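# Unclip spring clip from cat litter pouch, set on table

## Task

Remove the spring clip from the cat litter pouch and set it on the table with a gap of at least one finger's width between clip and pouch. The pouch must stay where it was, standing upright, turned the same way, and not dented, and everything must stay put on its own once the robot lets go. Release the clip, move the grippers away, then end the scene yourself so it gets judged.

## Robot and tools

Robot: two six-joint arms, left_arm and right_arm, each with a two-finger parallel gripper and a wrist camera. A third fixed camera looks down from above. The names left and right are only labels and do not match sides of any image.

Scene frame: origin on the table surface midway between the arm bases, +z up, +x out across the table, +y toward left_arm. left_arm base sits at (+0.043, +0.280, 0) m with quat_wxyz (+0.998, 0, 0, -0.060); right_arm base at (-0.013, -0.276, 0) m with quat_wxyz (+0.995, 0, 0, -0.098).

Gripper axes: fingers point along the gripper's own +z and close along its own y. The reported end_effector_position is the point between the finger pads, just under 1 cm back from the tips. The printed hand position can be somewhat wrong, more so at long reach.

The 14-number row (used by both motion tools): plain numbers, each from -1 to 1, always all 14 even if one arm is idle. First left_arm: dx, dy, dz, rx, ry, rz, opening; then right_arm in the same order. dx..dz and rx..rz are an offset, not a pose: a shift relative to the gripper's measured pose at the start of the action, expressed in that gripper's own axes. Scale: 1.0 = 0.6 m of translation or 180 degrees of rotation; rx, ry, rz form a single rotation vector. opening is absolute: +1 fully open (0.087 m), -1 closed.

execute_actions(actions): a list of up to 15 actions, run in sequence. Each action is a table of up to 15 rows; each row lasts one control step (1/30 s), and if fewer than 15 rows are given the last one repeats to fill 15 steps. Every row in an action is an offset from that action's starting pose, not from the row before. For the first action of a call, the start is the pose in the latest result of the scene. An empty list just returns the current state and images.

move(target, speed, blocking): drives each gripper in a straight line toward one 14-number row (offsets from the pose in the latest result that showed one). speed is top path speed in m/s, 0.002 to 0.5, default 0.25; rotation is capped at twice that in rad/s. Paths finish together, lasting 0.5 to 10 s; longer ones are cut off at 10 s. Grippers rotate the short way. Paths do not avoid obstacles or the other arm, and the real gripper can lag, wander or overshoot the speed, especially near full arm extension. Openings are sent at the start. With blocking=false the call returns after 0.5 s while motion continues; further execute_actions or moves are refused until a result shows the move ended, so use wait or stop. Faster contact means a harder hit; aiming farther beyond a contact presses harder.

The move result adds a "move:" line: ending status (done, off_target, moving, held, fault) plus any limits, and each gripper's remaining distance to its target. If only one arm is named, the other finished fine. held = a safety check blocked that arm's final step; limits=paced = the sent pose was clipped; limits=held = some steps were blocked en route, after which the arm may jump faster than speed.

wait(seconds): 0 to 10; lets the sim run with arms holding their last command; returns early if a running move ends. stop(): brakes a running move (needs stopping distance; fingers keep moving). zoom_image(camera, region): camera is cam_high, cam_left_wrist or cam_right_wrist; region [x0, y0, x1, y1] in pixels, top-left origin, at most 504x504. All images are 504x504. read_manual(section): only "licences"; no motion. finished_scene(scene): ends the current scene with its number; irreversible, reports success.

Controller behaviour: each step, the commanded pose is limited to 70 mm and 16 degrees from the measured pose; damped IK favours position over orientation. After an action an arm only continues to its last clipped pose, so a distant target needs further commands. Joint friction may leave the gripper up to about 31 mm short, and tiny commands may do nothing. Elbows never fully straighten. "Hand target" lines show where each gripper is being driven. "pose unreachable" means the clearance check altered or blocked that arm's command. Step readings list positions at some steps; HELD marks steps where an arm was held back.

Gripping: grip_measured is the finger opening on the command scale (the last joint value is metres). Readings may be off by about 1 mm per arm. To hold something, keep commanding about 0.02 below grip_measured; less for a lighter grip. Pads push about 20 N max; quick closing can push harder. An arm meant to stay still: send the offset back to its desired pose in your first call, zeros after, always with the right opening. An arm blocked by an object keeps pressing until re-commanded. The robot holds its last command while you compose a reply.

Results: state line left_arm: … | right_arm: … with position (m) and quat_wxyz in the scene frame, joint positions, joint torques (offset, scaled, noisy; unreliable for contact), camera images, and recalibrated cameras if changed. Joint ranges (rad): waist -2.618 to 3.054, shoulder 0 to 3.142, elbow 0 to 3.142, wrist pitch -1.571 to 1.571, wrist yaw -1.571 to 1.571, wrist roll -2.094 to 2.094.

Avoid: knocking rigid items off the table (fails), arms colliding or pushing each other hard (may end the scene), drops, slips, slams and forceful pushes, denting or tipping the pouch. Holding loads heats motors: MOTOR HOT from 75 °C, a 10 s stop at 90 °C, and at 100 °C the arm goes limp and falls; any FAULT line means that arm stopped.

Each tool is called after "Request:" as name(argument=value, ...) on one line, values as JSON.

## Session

Request:
execute_actions(actions=[])

Scene clock: 0.00 s.
left_arm: end_effector_position=(+0.1731, +0.4657, +0.1507) grip_measured=+1.000 end_effector_quat_wxyz=(+0.588, -0.177, +0.786, +0.071) | right_arm: end_effector_position=(+0.2124, -0.6309, +0.2884) grip_measured=+0.995 end_effector_quat_wxyz=(+0.490, +0.071, +0.858, -0.134)
Joint positions: left_arm=[ 1.815  0.845  0.576 -0.698  1.199  0.833  0.087] | right_arm=[-1.047  1.589  1.673 -0.808 -0.752 -0.726  0.087]
Joint velocities: left_arm=[-0.007 -0.002  0.002  0.051 -0.037 -0.11   0.   ] | right_arm=[-0.002  0.002  0.012  0.022 -0.022  0.007  0.001]
Joint torques (N m, as the arm reports them, + toward a larger angle): no reading
Motor temperatures (°C, as the motors report them): left_arm=[25 24 30 28 26 25] | right_arm=[26 24 26 27 23 27]
Hand target (left_arm): +0.173, +0.466, +0.151; +0.588, -0.177, +0.786, +0.071
Hand target (right_arm): +0.212, -0.631, +0.288; +0.490, +0.071, +0.858, -0.134
camera_calibration (this result's frames):
cam_left_wrist: T_world_to_cam=[[0.347211, -0.934368, 0.0800106, 0.364022], [-0.859342, -0.351167, -0.371771, 0.386653], [0.375467, 0.0603264, -0.92487, 0.191027], [0, 0, 0, 1]] pos_world=[0.13415, 0.464386, 0.291296]
cam_right_wrist: T_world_to_cam=[[-0.269079, -0.950136, 0.157602, -0.589469], [-0.952114, 0.237753, -0.192228, 0.431975], [0.145172, -0.20178, -0.968612, 0.263664], [0, 0, 0, 1]] pos_world=[0.214399, -0.609578, 0.431327]

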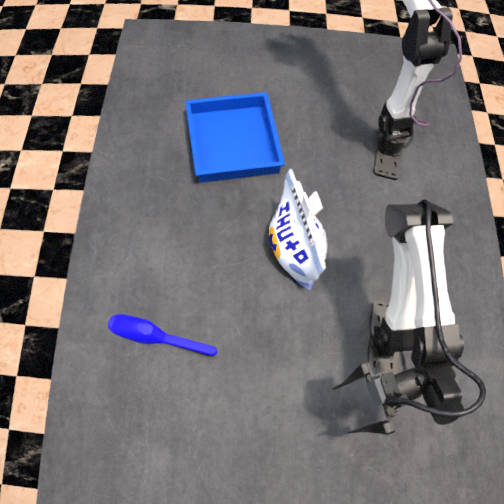

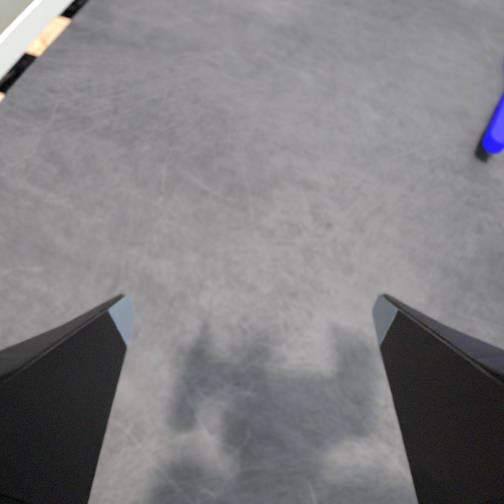

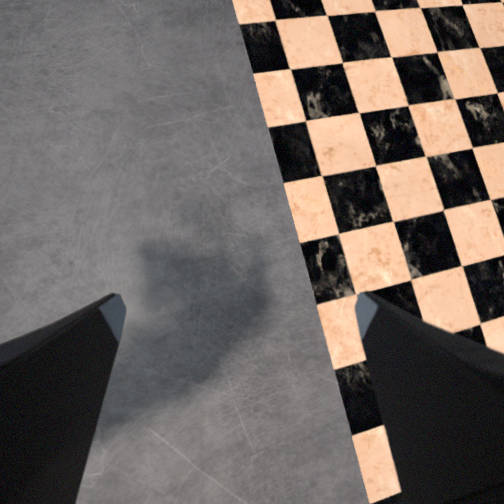

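Request:
move(target=[-0.113,-0.683,-0.256,0.355,0.049,0.356,1,0,0,0,0,0,0,1])

Scene clock: 10.60 s.
left_arm: end_effector_position=(+0.1926, +0.0630, +0.3290) grip_measured=+1.000 end_effector_quat_wxyz=(+0.697, +0.195, +0.680, +0.119) | right_arm: end_effector_position=(+0.2124, -0.6309, +0.2884) grip_measured=+0.995 end_effector_quat_wxyz=(+0.490, +0.071, +0.858, -0.134)
Joint positions: left_arm=[ 1.569  0.035  1.554 -1.572  1.559  0.501  0.087] | right_arm=[-1.047  1.589  1.673 -0.808 -0.752 -0.726  0.087]
Joint velocities: left_arm=[ 0.012 -0.017 -0.002 -0.037 -0.037 -0.022  0.   ] | right_arm=[-0.012 -0.002  0.017  0.022  0.095  0.051  0.001]
Joint torques (N m, as the arm reports them, + toward a larger angle): left_arm=[ 1.12 10.22  0.13  1.47  0.04 -0.02] | right_arm=[-0.11 -7.16  6.07  1.6  -0.37  0.04]
Motor temperatures (°C, as the motors report them): left_arm=[25 25 31 29 26 25] | right_arm=[26 26 27 29 23 27]
Hand target (left_arm): +0.195, +0.057, +0.323; +0.696, +0.195, +0.680, +0.126
Hand target (right_arm): +0.212, -0.631, +0.288; +0.490, +0.071, +0.858, -0.134
Off the commanded pose (left_arm): 0.032 m, 58 deg; orientation clipped at the last step of the last action.
Off the commanded pose (right_arm): 0.000 m, 0 deg.
joint sent to its limit (left arm) — the command would take joint 2 (shoulder) past its lower limit, joint 4 (wrist pitch) past its lower limit and joint 5 (wrist yaw) past its upper limit, so those joints were sent only as far as their limits.
move: off_target (left_arm); limits=paced
camera_calibration (this result's frames):
cam_left_wrist: T_world_to_cam=[[-0.108812, -0.885852, -0.451028, 0.226184], [-0.737053, 0.376345, -0.561352, 0.321346], [0.667017, 0.27135, -0.693871, 0.227468], [0, 0, 0, 1]] pos_world=[0.109736, 0.0177049, 0.440237]
cam_right_wrist: T_world_to_cam=[[-0.269079, -0.950136, 0.157602, -0.589469], [-0.952114, 0.237753, -0.192228, 0.431975], [0.145172, -0.20178, -0.968612, 0.263664], [0, 0, 0, 1]] pos_world=[0.214399, -0.609578, 0.431327]

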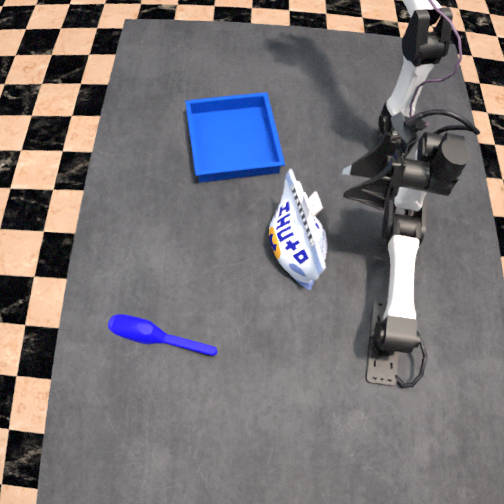

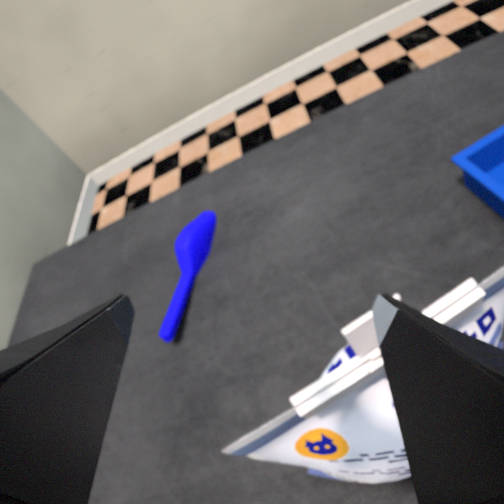

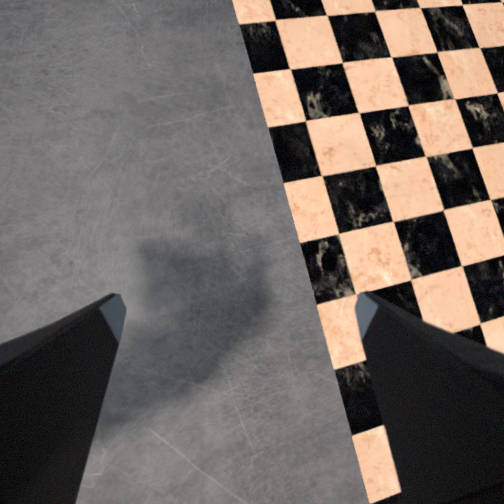

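Request:
move(target=[0.31,0.66,-0.08,0,0,0,1,0,0,0,0,0,0,1], speed=0.35)

Request:
move(target=[-0.1,-0.2,0.5,0,0.15,0,1,0,0,0,0,0,0,1], speed=0.35)

Scene clock: 14.97 s.
left_arm: end_effector_position=(+0.1942, +0.5005, +0.3303) grip_measured=+1.000 end_effector_quat_wxyz=(+0.678, +0.110, +0.702, +0.189) | right_arm: end_effector_position=(+0.2124, -0.6309, +0.2884) grip_measured=+0.995 end_effector_quat_wxyz=(+0.490, +0.071, +0.858, -0.134)
Joint positions: left_arm=[ 1.802  1.118  1.204 -1.075  1.559  1.417  0.087] | right_arm=[-1.047  1.589  1.673 -0.808 -0.752 -0.726  0.087]
Joint velocities: left_arm=[-0.022 -0.017 -0.002  0.007 -0.007  0.051  0.   ] | right_arm=[ 0.012 -0.002  0.007  0.051  0.081  0.007 -0.   ]
Joint torques (N m, as the arm reports them, + toward a larger angle): left_arm=[-0.79 -1.67  6.86  1.33  0.58  0.16] | right_arm=[-0.07 -7.13  6.03  1.59 -0.37  0.05]
Motor temperatures (°C, as the motors report them): left_arm=[25 25 31 29 26 25] | right_arm=[26 26 28 29 23 27]
Hand target (left_arm): +0.197, +0.502, +0.333; +0.678, +0.121, +0.699, +0.191
Hand target (right_arm): +0.212, -0.631, +0.288; +0.490, +0.071, +0.858, -0.134
Off the commanded pose (left_arm): 0.004 m, 13 deg.
Off the commanded pose (right_arm): 0.000 m, 0 deg.
joint sent to its limit (left arm) — the command would take joint 5 (wrist yaw) past its upper limit, so that joint was sent only as far as its limit.
move: off_target (left_arm); limits=paced
camera_calibration (this result's frames):
cam_left_wrist: T_world_to_cam=[[0.091219, -0.896861, -0.432804, 0.575177], [-0.806792, 0.188212, -0.560056, 0.265791], [0.583751, 0.400271, -0.706412, 0.0643603], [0, 0, 0, 1]] pos_world=[0.124401, 0.440067, 0.443262]
cam_right_wrist: T_world_to_cam=[[-0.269079, -0.950136, 0.157602, -0.589469], [-0.952114, 0.237753, -0.192228, 0.431975], [0.145172, -0.20178, -0.968612, 0.263664], [0, 0, 0, 1]] pos_world=[0.214399, -0.609578, 0.431327]

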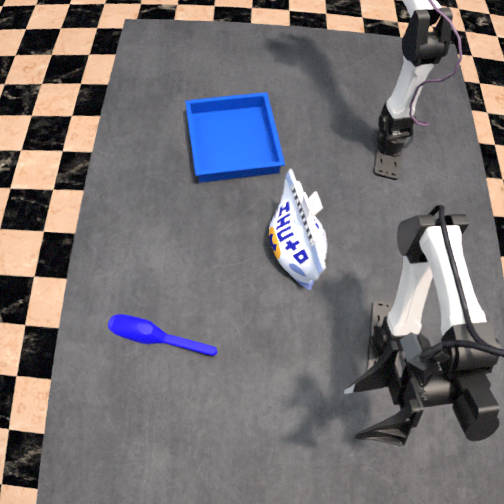

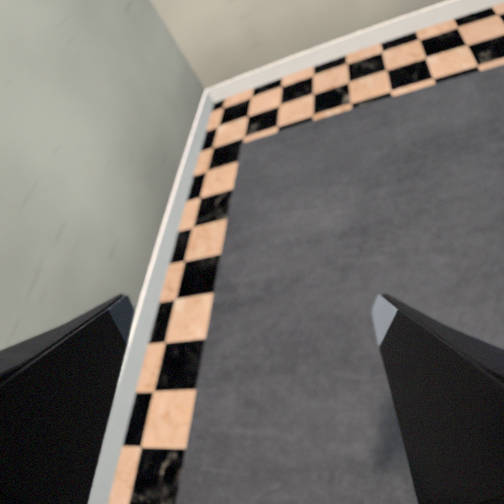

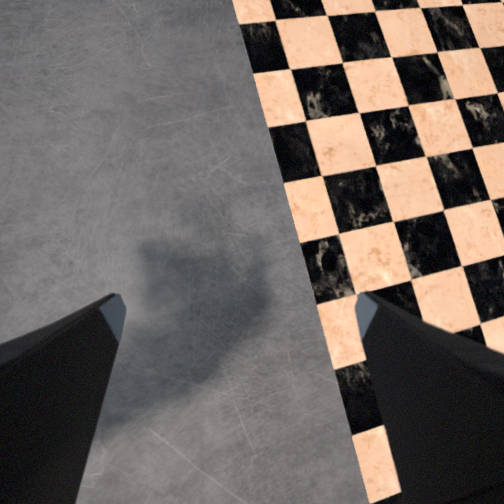

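Scene clock: 17.00 s.
left_arm: end_effector_position=(+0.5055, +0.4035, +0.3397) grip_measured=+1.000 end_effector_quat_wxyz=(+0.500, +0.069, +0.834, +0.224) | right_arm: end_effector_position=(+0.2124, -0.6309, +0.2884) grip_measured=+0.995 end_effector_quat_wxyz=(+0.490, +0.071, +0.858, -0.134)
Joint positions: left_arm=[ 0.288  1.629  1.779 -0.567 -0.157  0.435  0.087] | right_arm=[-1.047  1.589  1.673 -0.808 -0.752 -0.726  0.087]
Joint velocities: left_arm=[-0.022 -0.002 -0.012  0.022 -0.066 -0.007  0.   ] | right_arm=[-0.002  0.002 -0.007  0.066 -0.022 -0.037  0.   ]
Joint torques (N m, as the arm reports them, + toward a larger angle): left_arm=[-0.63 -7.14  7.79  2.2  -0.1  -0.01] | right_arm=[-0.07 -7.09  6.05  1.61 -0.38  0.06]
Motor temperatures (°C, as the motors report them): left_arm=[25 25 31 30 26 25] | right_arm=[26 26 28 29 23 27]
Hand target (left_arm): +0.508, +0.400, +0.328; +0.485, +0.072, +0.844, +0.219
Hand target (right_arm): +0.212, -0.631, +0.288; +0.490, +0.071, +0.858, -0.134
Off the commanded pose (left_arm): 0.008 m, 2 deg.
Off the commanded pose (right_arm): 0.000 m, 0 deg.
move: done; limits=paced
camera_calibration (this result's frames):
cam_left_wrist: T_world_to_cam=[[0.0898786, -0.885992, -0.454907, 0.467617], [-0.981777, -0.00202691, -0.190028, 0.580013], [0.167441, 0.463696, -0.870028, 0.168517], [0, 0, 0, 1]] pos_world=[0.499198, 0.33734, 0.469555]
cam_right_wrist: T_world_to_cam=[[-0.269079, -0.950136, 0.157602, -0.589469], [-0.952114, 0.237753, -0.192228, 0.431975], [0.145172, -0.20178, -0.968612, 0.263664], [0, 0, 0, 1]] pos_world=[0.214399, -0.609578, 0.431327]

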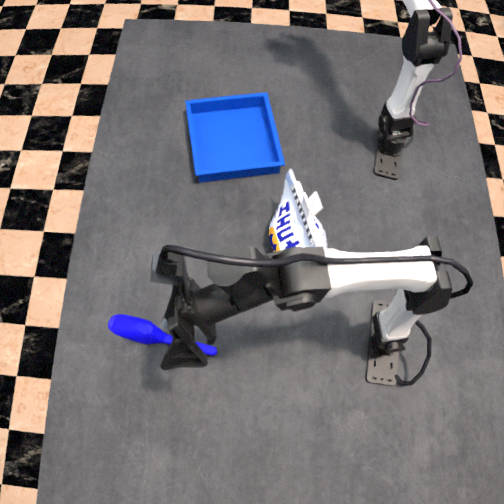

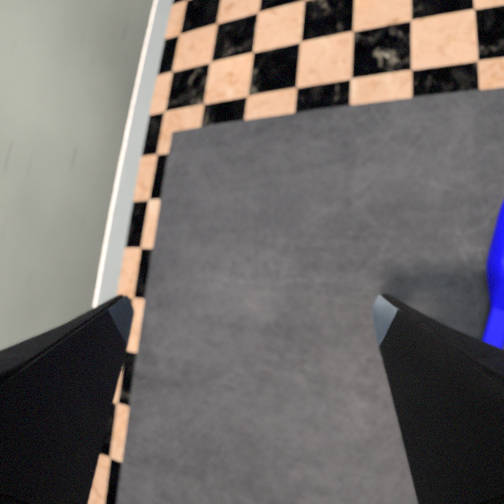

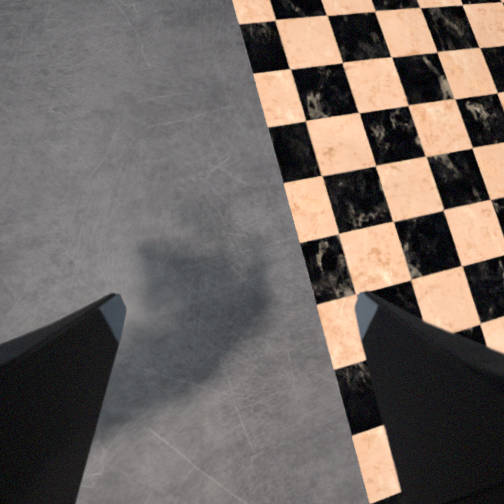

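Request:
move(target=[0.09,-0.538,-0.567,0.313,-0.078,0.2,1,0,0,0,0,0,0,1], speed=0.3)

Scene clock: 23.33 s.
left_arm: end_effector_position=(+0.2235, +0.0307, +0.2916) grip_measured=+1.000 end_effector_quat_wxyz=(+0.428, +0.563, +0.705, -0.050) | right_arm: end_effector_position=(+0.2124, -0.6309, +0.2884) grip_measured=+0.995 end_effector_quat_wxyz=(+0.490, +0.071, +0.858, -0.134)
Joint positions: left_arm=[-1.017  1.196  1.445 -0.959 -0.267  0.333  0.087] | right_arm=[-1.047  1.589  1.673 -0.808 -0.752 -0.726  0.087]
Joint velocities: left_arm=[-0.002  0.002 -0.002 -0.037  0.007 -0.022  0.   ] | right_arm=[-0.022  0.002  0.002  0.022 -0.095 -0.037  0.001]
Joint torques (N m, as the arm reports them, + toward a larger angle): left_arm=[-0.64 -2.4   7.22  1.96 -0.18 -0.02] | right_arm=[-0.11 -7.12  6.09  1.61 -0.38  0.04]
Motor temperatures (°C, as the motors report them): left_arm=[25 26 32 31 26 25] | right_arm=[26 27 28 30 23 27]
Hand target (left_arm): +0.221, +0.031, +0.288; +0.416, +0.569, +0.708, -0.045
Hand target (right_arm): +0.212, -0.631, +0.288; +0.490, +0.071, +0.858, -0.134
Off the commanded pose (left_arm): 0.004 m, 2 deg.
Off the commanded pose (right_arm): 0.000 m, 0 deg.
move: done
camera_calibration (this result's frames):
cam_left_wrist: T_world_to_cam=[[-0.842753, -0.340162, -0.417202, 0.321452], [-0.405761, 0.910722, 0.0770929, 0.0585566], [0.353731, 0.234255, -0.905538, 0.322517], [0, 0, 0, 1]] pos_world=[0.18058, -0.0195342, 0.421648]
cam_right_wrist: T_world_to_cam=[[-0.269079, -0.950136, 0.157602, -0.589469], [-0.952114, 0.237753, -0.192228, 0.431975], [0.145172, -0.20178, -0.968612, 0.263664], [0, 0, 0, 1]] pos_world=[0.214399, -0.609578, 0.431327]

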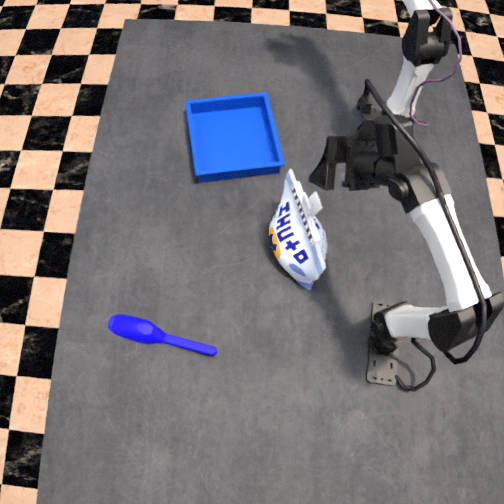

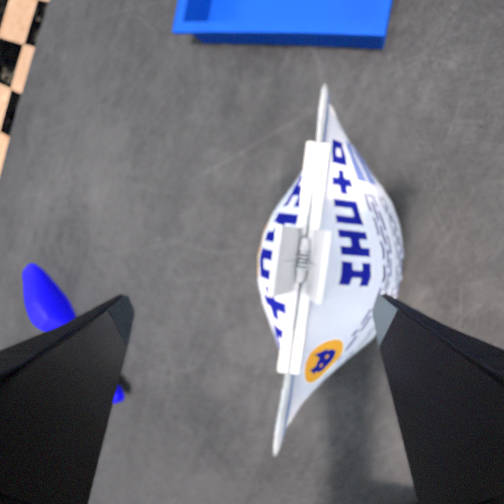

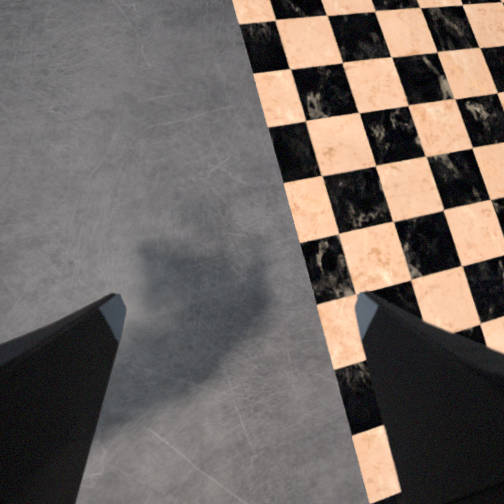

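Request:
move(target=[0.078,-0.04,0.088,0.051,0,0,0.4,0,0,0,0,0,0,1], speed=0.12)

Scene clock: 27.43 s.
left_arm: end_effector_position=(+0.2309, +0.0219, +0.2200) grip_measured=+0.400 end_effector_quat_wxyz=(+0.381, +0.596, +0.698, -0.109) | right_arm: end_effector_position=(+0.2124, -0.6309, +0.2884) grip_measured=+0.995 end_effector_quat_wxyz=(+0.490, +0.071, +0.858, -0.134)
Joint positions: left_arm=[-0.878  1.178  1.184 -0.762 -0.009  0.419  0.061] | right_arm=[-1.047  1.589  1.673 -0.808 -0.752 -0.726  0.087]
Joint velocities: left_arm=[ 0.012 -0.002  0.012  0.007 -0.007  0.051  0.   ] | right_arm=[-0.002 -0.012  0.007  0.051  0.022  0.037  0.001]
Joint torques (N m, as the arm reports them, + toward a larger angle): left_arm=[ 1.13 -5.62  5.43  2.23  0.07  0.14] | right_arm=[-0.07 -7.15  6.09  1.6  -0.36  0.05]
Motor temperatures (°C, as the motors report them): left_arm=[25 26 32 31 26 25] | right_arm=[26 27 29 30 23 27]
Hand target (left_arm): +0.232, +0.026, +0.217; +0.381, +0.595, +0.699, -0.108
Hand target (right_arm): +0.212, -0.631, +0.288; +0.490, +0.071, +0.858, -0.134
Off the commanded pose (left_arm): 0.007 m, 0 deg.
Off the commanded pose (right_arm): 0.000 m, 0 deg.
move: done
camera_calibration (this result's frames):
cam_left_wrist: T_world_to_cam=[[-0.919696, -0.243856, -0.307723, 0.286433], [-0.291284, 0.949294, 0.118295, 0.0387981], [0.263273, 0.19843, -0.944094, 0.287265], [0, 0, 0, 1]] pos_world=[0.199104, -0.0239847, 0.354758]
cam_right_wrist: T_world_to_cam=[[-0.269079, -0.950136, 0.157602, -0.589469], [-0.952114, 0.237753, -0.192228, 0.431975], [0.145172, -0.20178, -0.968612, 0.263664], [0, 0, 0, 1]] pos_world=[0.214399, -0.609578, 0.431327]

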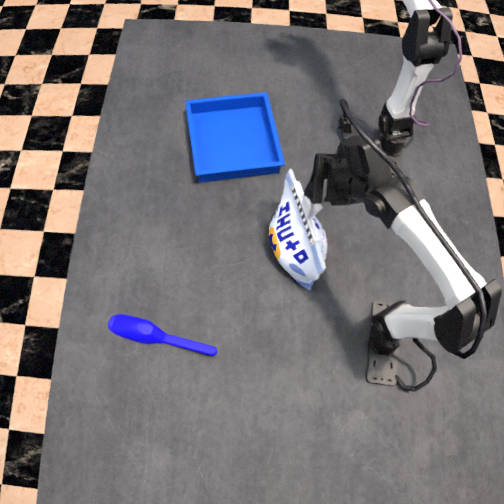

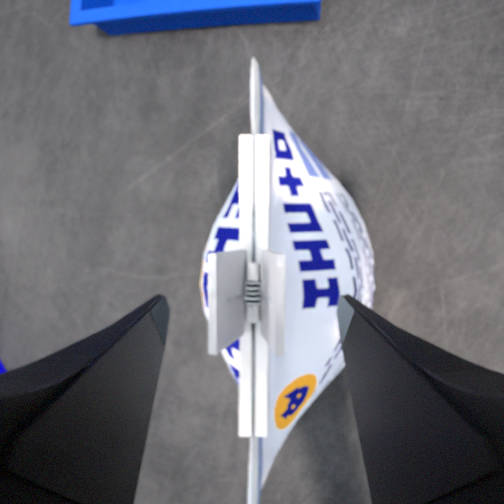

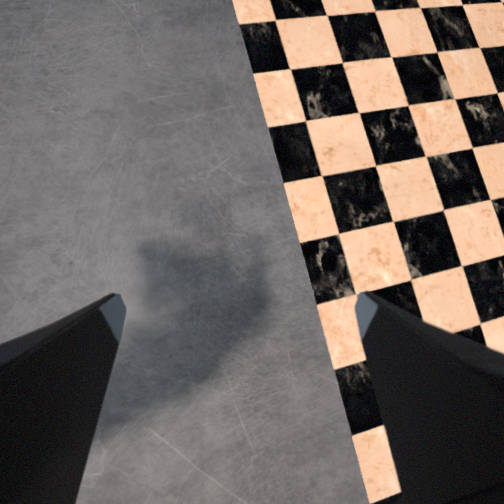

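Request:
move(target=[0.036,0.008,0.032,0.014,0,-0.017,0.15,0,0,0,0,0,0,1], speed=0.06)

Scene clock: 29.83 s.
left_arm: end_effector_position=(+0.2412, +0.0243, +0.2039) grip_measured=+0.150 end_effector_quat_wxyz=(+0.374, +0.584, +0.707, -0.139) | right_arm: end_effector_position=(+0.2124, -0.6309, +0.2884) grip_measured=+0.995 end_effector_quat_wxyz=(+0.490, +0.071, +0.858, -0.134)
Joint positions: left_arm=[-0.79   1.178  1.119 -0.695  0.098  0.427  0.05 ] | right_arm=[-1.047  1.589  1.673 -0.808 -0.752 -0.726  0.087]
Joint velocities: left_arm=[-0.007  0.002  0.007 -0.007 -0.051 -0.037 -0.001] | right_arm=[-0.002 -0.002 -0.007 -0.066  0.007  0.007  0.   ]
Joint torques (N m, as the arm reports them, + toward a larger angle): left_arm=[ 1.05 -3.62  5.43  2.24  0.12  0.13] | right_arm=[-0.08 -7.12  6.12  1.6  -0.37  0.05]
Motor temperatures (°C, as the motors report them): left_arm=[25 26 32 31 26 25] | right_arm=[26 27 29 30 23 27]
Hand target (left_arm): +0.243, +0.027, +0.194; +0.364, +0.585, +0.712, -0.136
Hand target (right_arm): +0.212, -0.631, +0.288; +0.490, +0.071, +0.858, -0.134
Off the commanded pose (left_arm): 0.011 m, 1 deg.
Off the commanded pose (right_arm): 0.000 m, 0 deg.
move: off_target (left_arm)
camera_calibration (this result's frames):
cam_left_wrist: T_world_to_cam=[[-0.933563, -0.258979, -0.24777, 0.283018], [-0.289275, 0.952594, 0.09426, 0.0457633], [0.211613, 0.159671, -0.964223, 0.286427], [0, 0, 0, 1]] pos_world=[0.216842, -0.0160324, 0.341989]
cam_right_wrist: T_world_to_cam=[[-0.269079, -0.950136, 0.157602, -0.589469], [-0.952114, 0.237753, -0.192228, 0.431975], [0.145172, -0.20178, -0.968612, 0.263664], [0, 0, 0, 1]] pos_world=[0.214399, -0.609578, 0.431327]

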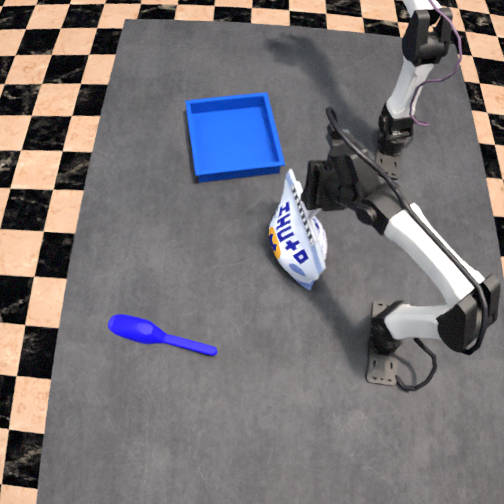

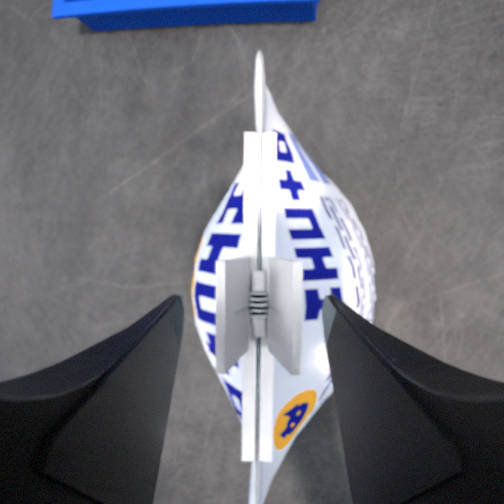

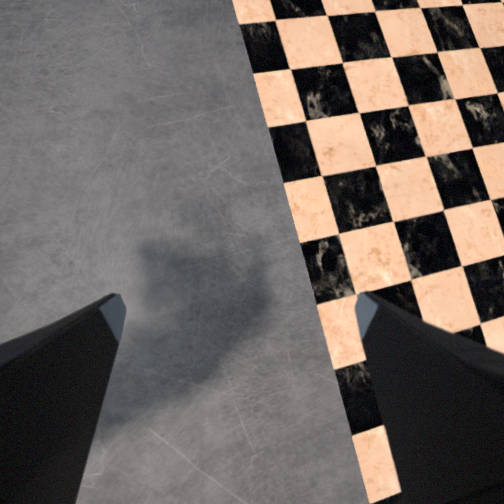

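Request:
move(target=[0.029,-0.002,0.019,0,0,0,0.15,0,0,0,0,0,0,1], speed=0.05)

Request:
move(target=[0,0,0,0,0,0,-0.75,0,0,0,0,0,0,1])

Scene clock: 43.27 s.
left_arm: end_effector_position=(+0.2433, +0.0238, +0.1855) grip_measured=+0.150 end_effector_quat_wxyz=(+0.372, +0.585, +0.707, -0.139) | right_arm: end_effector_position=(+0.2124, -0.6309, +0.2884) grip_measured=+0.995 end_effector_quat_wxyz=(+0.490, +0.071, +0.858, -0.134)
Joint positions: left_arm=[-0.781  1.178  1.049 -0.63   0.108  0.435  0.05 ] | right_arm=[-1.047  1.589  1.673 -0.808 -0.752 -0.726  0.087]
Joint velocities: left_arm=[-0.017 -0.012 -0.007  0.037 -0.066 -0.007 -0.002] | right_arm=[ 0.007 -0.002  0.002 -0.051 -0.037  0.007  0.   ]
Joint torques (N m, as the arm reports them, + toward a larger angle): left_arm=[ 1.1  -6.15  5.56  2.22  0.14  0.15] | right_arm=[-0.08 -7.09  6.05  1.61 -0.37  0.05]
Motor temperatures (°C, as the motors report them): left_arm=[25 26 33 32 26 25] | right_arm=[26 28 30 31 23 27]
Hand target (left_arm): +0.244, +0.029, +0.184; +0.374, +0.584, +0.707, -0.139
Hand target (right_arm): +0.212, -0.631, +0.288; +0.490, +0.071, +0.858, -0.134
Off the commanded pose (left_arm): 0.006 m, 0 deg.
Off the commanded pose (right_arm): 0.000 m, 0 deg.
move: done
camera_calibration (this result's frames):
cam_left_wrist: T_world_to_cam=[[-0.93545, -0.254605, -0.245173, 0.280206], [-0.285206, 0.953435, 0.098078, 0.0467981], [0.208785, 0.161672, -0.964505, 0.269042], [0, 0, 0, 1]] pos_world=[0.219294, -0.0167733, 0.323601]
cam_right_wrist: T_world_to_cam=[[-0.269079, -0.950136, 0.157602, -0.589469], [-0.952114, 0.237753, -0.192228, 0.431975], [0.145172, -0.20178, -0.968612, 0.263664], [0, 0, 0, 1]] pos_world=[0.214399, -0.609578, 0.431327]

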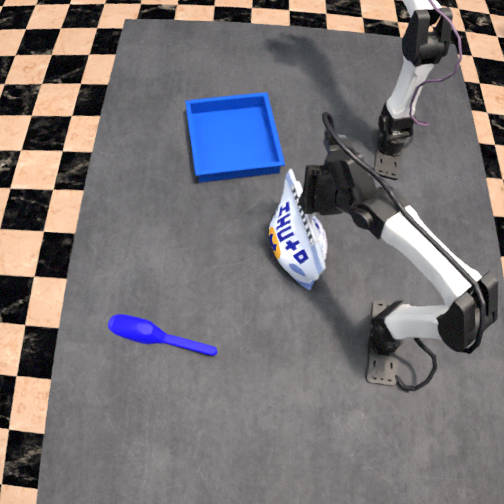

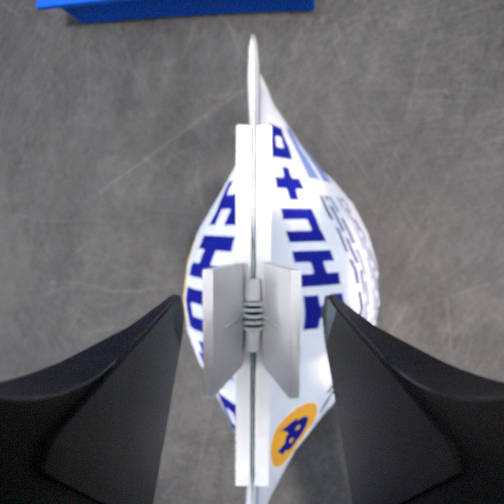

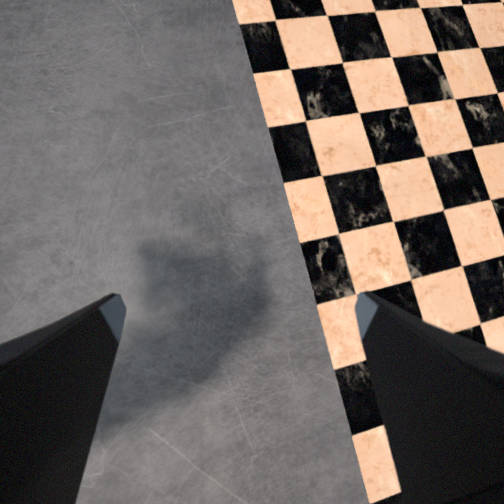

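Scene clock: 43.77 s.
left_arm: end_effector_position=(+0.2437, +0.0238, +0.1857) grip_measured=-0.574 end_effector_quat_wxyz=(+0.373, +0.585, +0.707, -0.139) | right_arm: end_effector_position=(+0.2124, -0.6309, +0.2884) grip_measured=+0.995 end_effector_quat_wxyz=(+0.490, +0.071, +0.858, -0.134)
Joint positions: left_arm=[-0.781  1.178  1.049 -0.629  0.107  0.436  0.019] | right_arm=[-1.047  1.589  1.673 -0.808 -0.752 -0.726  0.087]
Joint velocities: left_arm=[-0.007 -0.002  0.007 -0.051 -0.051 -0.022 -0.   ] | right_arm=[ 0.012 -0.002  0.002  0.051  0.037  0.066  0.   ]
Joint torques (N m, as the arm reports them, + toward a larger angle): left_arm=[ 0.16 -4.46  7.12  2.18  0.08  0.06] | right_arm=[-0.08 -7.16  6.08  1.6  -0.37  0.05]
Motor temperatures (°C, as the motors report them): left_arm=[25 26 33 32 26 25] | right_arm=[26 28 30 31 23 27]
Hand target (left_arm): +0.243, +0.024, +0.186; +0.372, +0.585, +0.707, -0.139
Hand target (right_arm): +0.212, -0.631, +0.288; +0.490, +0.071, +0.858, -0.134
Off the commanded pose (left_arm): 0.000 m, 0 deg.
Off the commanded pose (right_arm): 0.000 m, 0 deg.
move: done
camera_calibration (this result's frames):
cam_left_wrist: T_world_to_cam=[[-0.934797, -0.255423, -0.246805, 0.280757], [-0.286186, 0.953204, 0.0974684, 0.0472518], [0.21036, 0.161746, -0.964151, 0.268689], [0, 0, 0, 1]] pos_world=[0.219452, -0.0167879, 0.323743]
cam_right_wrist: T_world_to_cam=[[-0.269079, -0.950136, 0.157602, -0.589469], [-0.952114, 0.237753, -0.192228, 0.431975], [0.145172, -0.20178, -0.968612, 0.263664], [0, 0, 0, 1]] pos_world=[0.214399, -0.609578, 0.431327]

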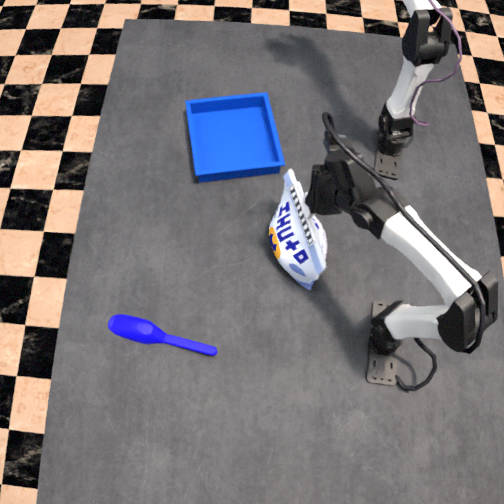

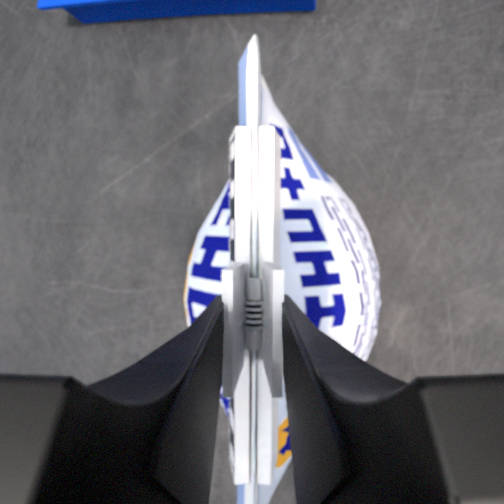

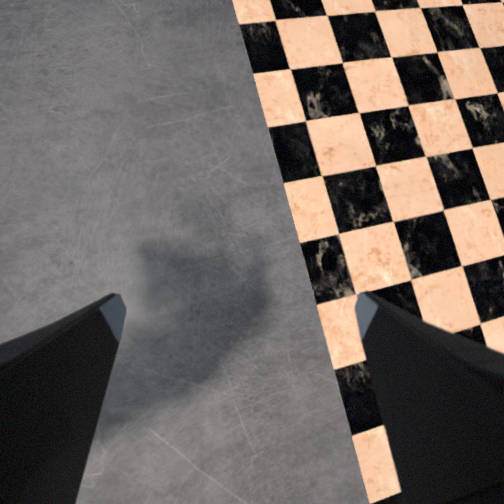

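Request:
move(target=[-0.085,0.01,-0.08,0,-0.01,0,-0.75,0,0,0,0,0,0,1], speed=0.06)

Scene clock: 46.77 s.
left_arm: end_effector_position=(+0.2355, +0.0232, +0.2610) grip_measured=-0.574 end_effector_quat_wxyz=(+0.398, +0.578, +0.696, -0.150) | right_arm: end_effector_position=(+0.2124, -0.6309, +0.2884) grip_measured=+0.995 end_effector_quat_wxyz=(+0.490, +0.071, +0.858, -0.134)
Joint positions: left_arm=[-0.804  1.178  1.317 -0.834  0.1    0.414  0.019] | right_arm=[-1.047  1.589  1.673 -0.808 -0.752 -0.726  0.087]
Joint velocities: left_arm=[-0.012  0.002 -0.007 -0.022 -0.022 -0.007  0.001] | right_arm=[ 0.012  0.002 -0.017 -0.037 -0.066  0.022  0.   ]
Joint torques (N m, as the arm reports them, + toward a larger angle): left_arm=[-0.78 -1.71  7.58  2.09 -0.03  0.03] | right_arm=[-0.07 -7.15  6.03  1.61 -0.38  0.07]
Motor temperatures (°C, as the motors report them): left_arm=[25 26 33 32 26 25] | right_arm=[26 28 30 31 23 27]
Hand target (left_arm): +0.234, +0.020, +0.255; +0.384, +0.583, +0.700, -0.148
Hand target (right_arm): +0.212, -0.631, +0.288; +0.490, +0.071, +0.858, -0.134
Off the commanded pose (left_arm): 0.007 m, 2 deg.
Off the commanded pose (right_arm): 0.000 m, 0 deg.
move: done
camera_calibration (this result's frames):
cam_left_wrist: T_world_to_cam=[[-0.928578, -0.266218, -0.258594, 0.293385], [-0.284967, 0.957814, 0.037226, 0.0535533], [0.237775, 0.108258, -0.965268, 0.338135], [0, 0, 0, 1]] pos_world=[0.207292, -0.00979536, 0.400265]
cam_right_wrist: T_world_to_cam=[[-0.269079, -0.950136, 0.157602, -0.589469], [-0.952114, 0.237753, -0.192228, 0.431975], [0.145172, -0.20178, -0.968612, 0.263664], [0, 0, 0, 1]] pos_world=[0.214399, -0.609578, 0.431327]

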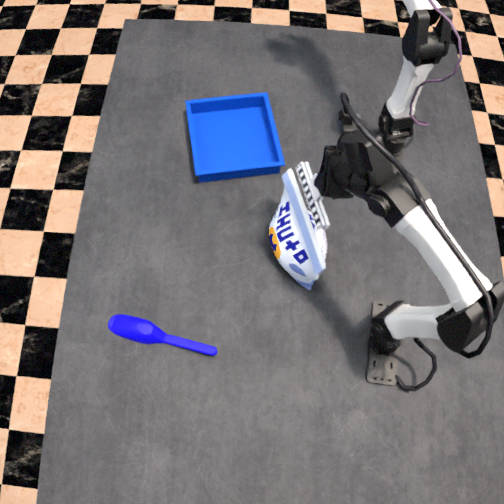

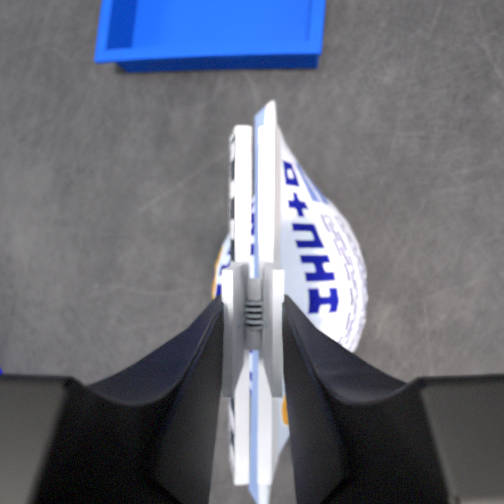

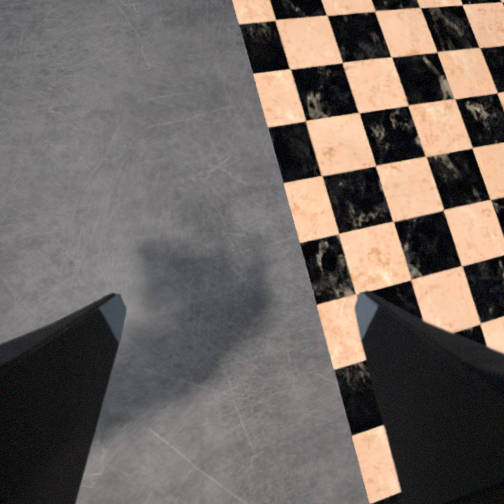

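Request:
move(target=[-0.02,-0.25,0,0,0.02,0,-0.75,0,0,0,0,0,0,1])

Request:
move(target=[0.205,-0.074,0.202,0,0,0,-0.75,0,0,0,0,0,0,1], speed=0.15)

Scene clock: 49.83 s.
left_arm: end_effector_position=(+0.0993, -0.0287, +0.2361) grip_measured=-0.574 end_effector_quat_wxyz=(+0.386, +0.581, +0.704, -0.135) | right_arm: end_effector_position=(+0.2124, -0.6309, +0.2884) grip_measured=+0.995 end_effector_quat_wxyz=(+0.490, +0.071, +0.858, -0.134)
Joint positions: left_arm=[-1.495  1.241  1.294 -0.873 -0.428 -0.065  0.019] | right_arm=[-1.047  1.589  1.673 -0.808 -0.752 -0.726  0.087]
Joint velocities: left_arm=[ 0.012 -0.007 -0.002  0.066  0.007 -0.081  0.   ] | right_arm=[-0.012  0.007 -0.017  0.037 -0.051 -0.007 -0.   ]
Joint torques (N m, as the arm reports them, + toward a larger angle): left_arm=[-0.59 -3.24  7.73  1.88 -0.3   0.02] | right_arm=[-0.07 -7.15  6.04  1.6  -0.38  0.06]
Motor temperatures (°C, as the motors report them): left_arm=[25 25 33 32 26 25] | right_arm=[26 28 30 31 23 27]
Hand target (left_arm): +0.098, -0.029, +0.234; +0.382, +0.584, +0.705, -0.127
Hand target (right_arm): +0.212, -0.631, +0.288; +0.490, +0.071, +0.858, -0.134
Off the commanded pose (left_arm): 0.005 m, 1 deg.
Off the commanded pose (right_arm): 0.000 m, 0 deg.
move: done
camera_calibration (this result's frames):
cam_left_wrist: T_world_to_cam=[[-0.925911, -0.268353, -0.26585, 0.148106], [-0.297698, 0.951609, 0.0762617, 0.057174], [0.23252, 0.149754, -0.960993, 0.35285], [0, 0, 0, 1]] pos_world=[0.072109, -0.0675034, 0.3741]
cam_right_wrist: T_world_to_cam=[[-0.269079, -0.950136, 0.157602, -0.589469], [-0.952114, 0.237753, -0.192228, 0.431975], [0.145172, -0.20178, -0.968612, 0.263664], [0, 0, 0, 1]] pos_world=[0.214399, -0.609578, 0.431327]

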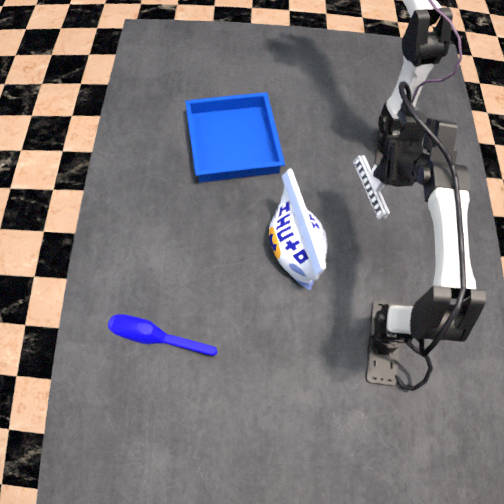

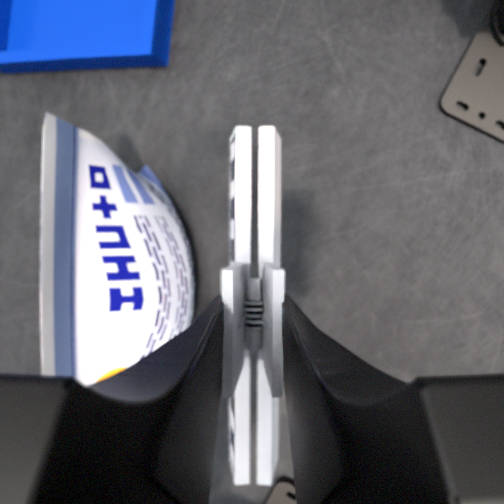

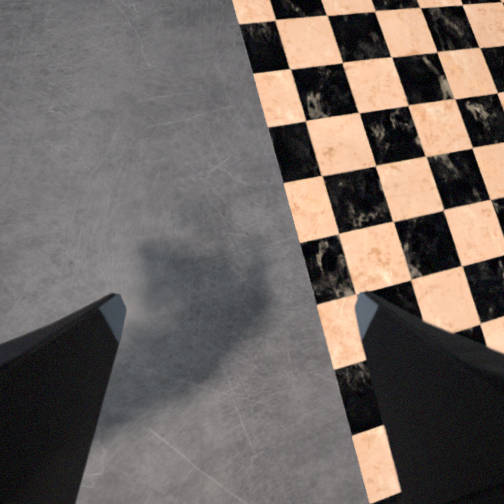

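Scene clock: 51.73 s.
left_arm: end_effector_position=(+0.0990, -0.0371, +0.0670) grip_measured=-0.574 end_effector_quat_wxyz=(+0.392, +0.576, +0.703, -0.142) | right_arm: end_effector_position=(+0.2124, -0.6309, +0.2884) grip_measured=+0.995 end_effector_quat_wxyz=(+0.490, +0.071, +0.858, -0.134)
Joint positions: left_arm=[-1.495  1.304  0.64  -0.135 -0.428 -0.066  0.019] | right_arm=[-1.047  1.589  1.673 -0.808 -0.752 -0.726  0.087]
Joint velocities: left_arm=[ 0.002 -0.002 -0.022 -0.007 -0.037 -0.022  0.   ] | right_arm=[-0.002 -0.007  0.012  0.051 -0.007  0.066 -0.001]
Joint torques (N m, as the arm reports them, + toward a larger angle): left_arm=[ 0.25 -3.81  5.51  2.25 -0.2   0.08] | right_arm=[-0.12 -7.08  6.06  1.6  -0.36  0.05]
Motor temperatures (°C, as the motors report them): left_arm=[25 25 33 32 26 25] | right_arm=[26 28 30 31 23 27]
Hand target (left_arm): +0.099, -0.034, +0.058; +0.386, +0.581, +0.704, -0.135
Hand target (right_arm): +0.212, -0.631, +0.288; +0.490, +0.071, +0.858, -0.134
Off the commanded pose (left_arm): 0.011 m, 1 deg.
Off the commanded pose (right_arm): 0.000 m, 0 deg.
move: off_target (left_arm)
camera_calibration (this result's frames):
cam_left_wrist: T_world_to_cam=[[-0.926145, -0.273928, -0.259266, 0.0999098], [-0.29786, 0.952892, 0.0572304, 0.0792905], [0.231375, 0.130229, -0.964109, 0.191301], [0, 0, 0, 1]] pos_world=[0.0718862, -0.0731, 0.2058]
cam_right_wrist: T_world_to_cam=[[-0.269079, -0.950136, 0.157602, -0.589469], [-0.952114, 0.237753, -0.192228, 0.431975], [0.145172, -0.20178, -0.968612, 0.263664], [0, 0, 0, 1]] pos_world=[0.214399, -0.609578, 0.431327]

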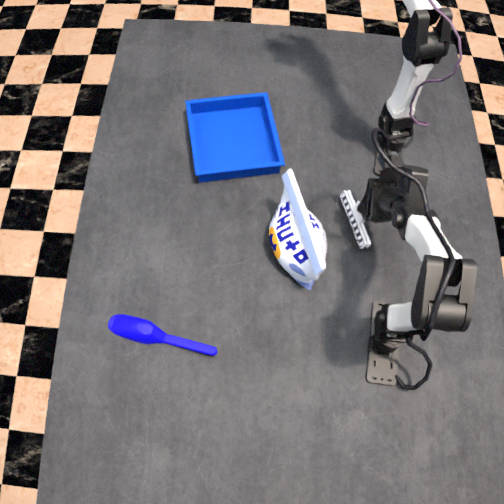

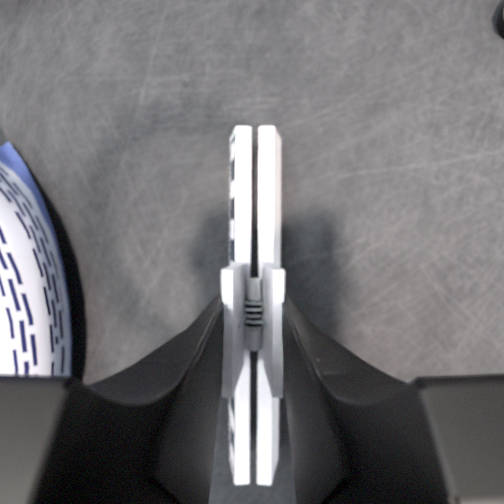

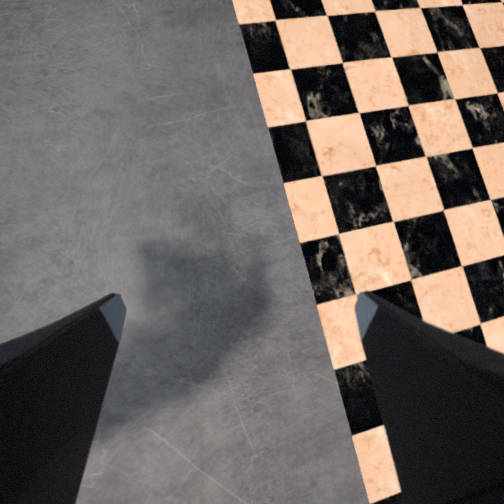

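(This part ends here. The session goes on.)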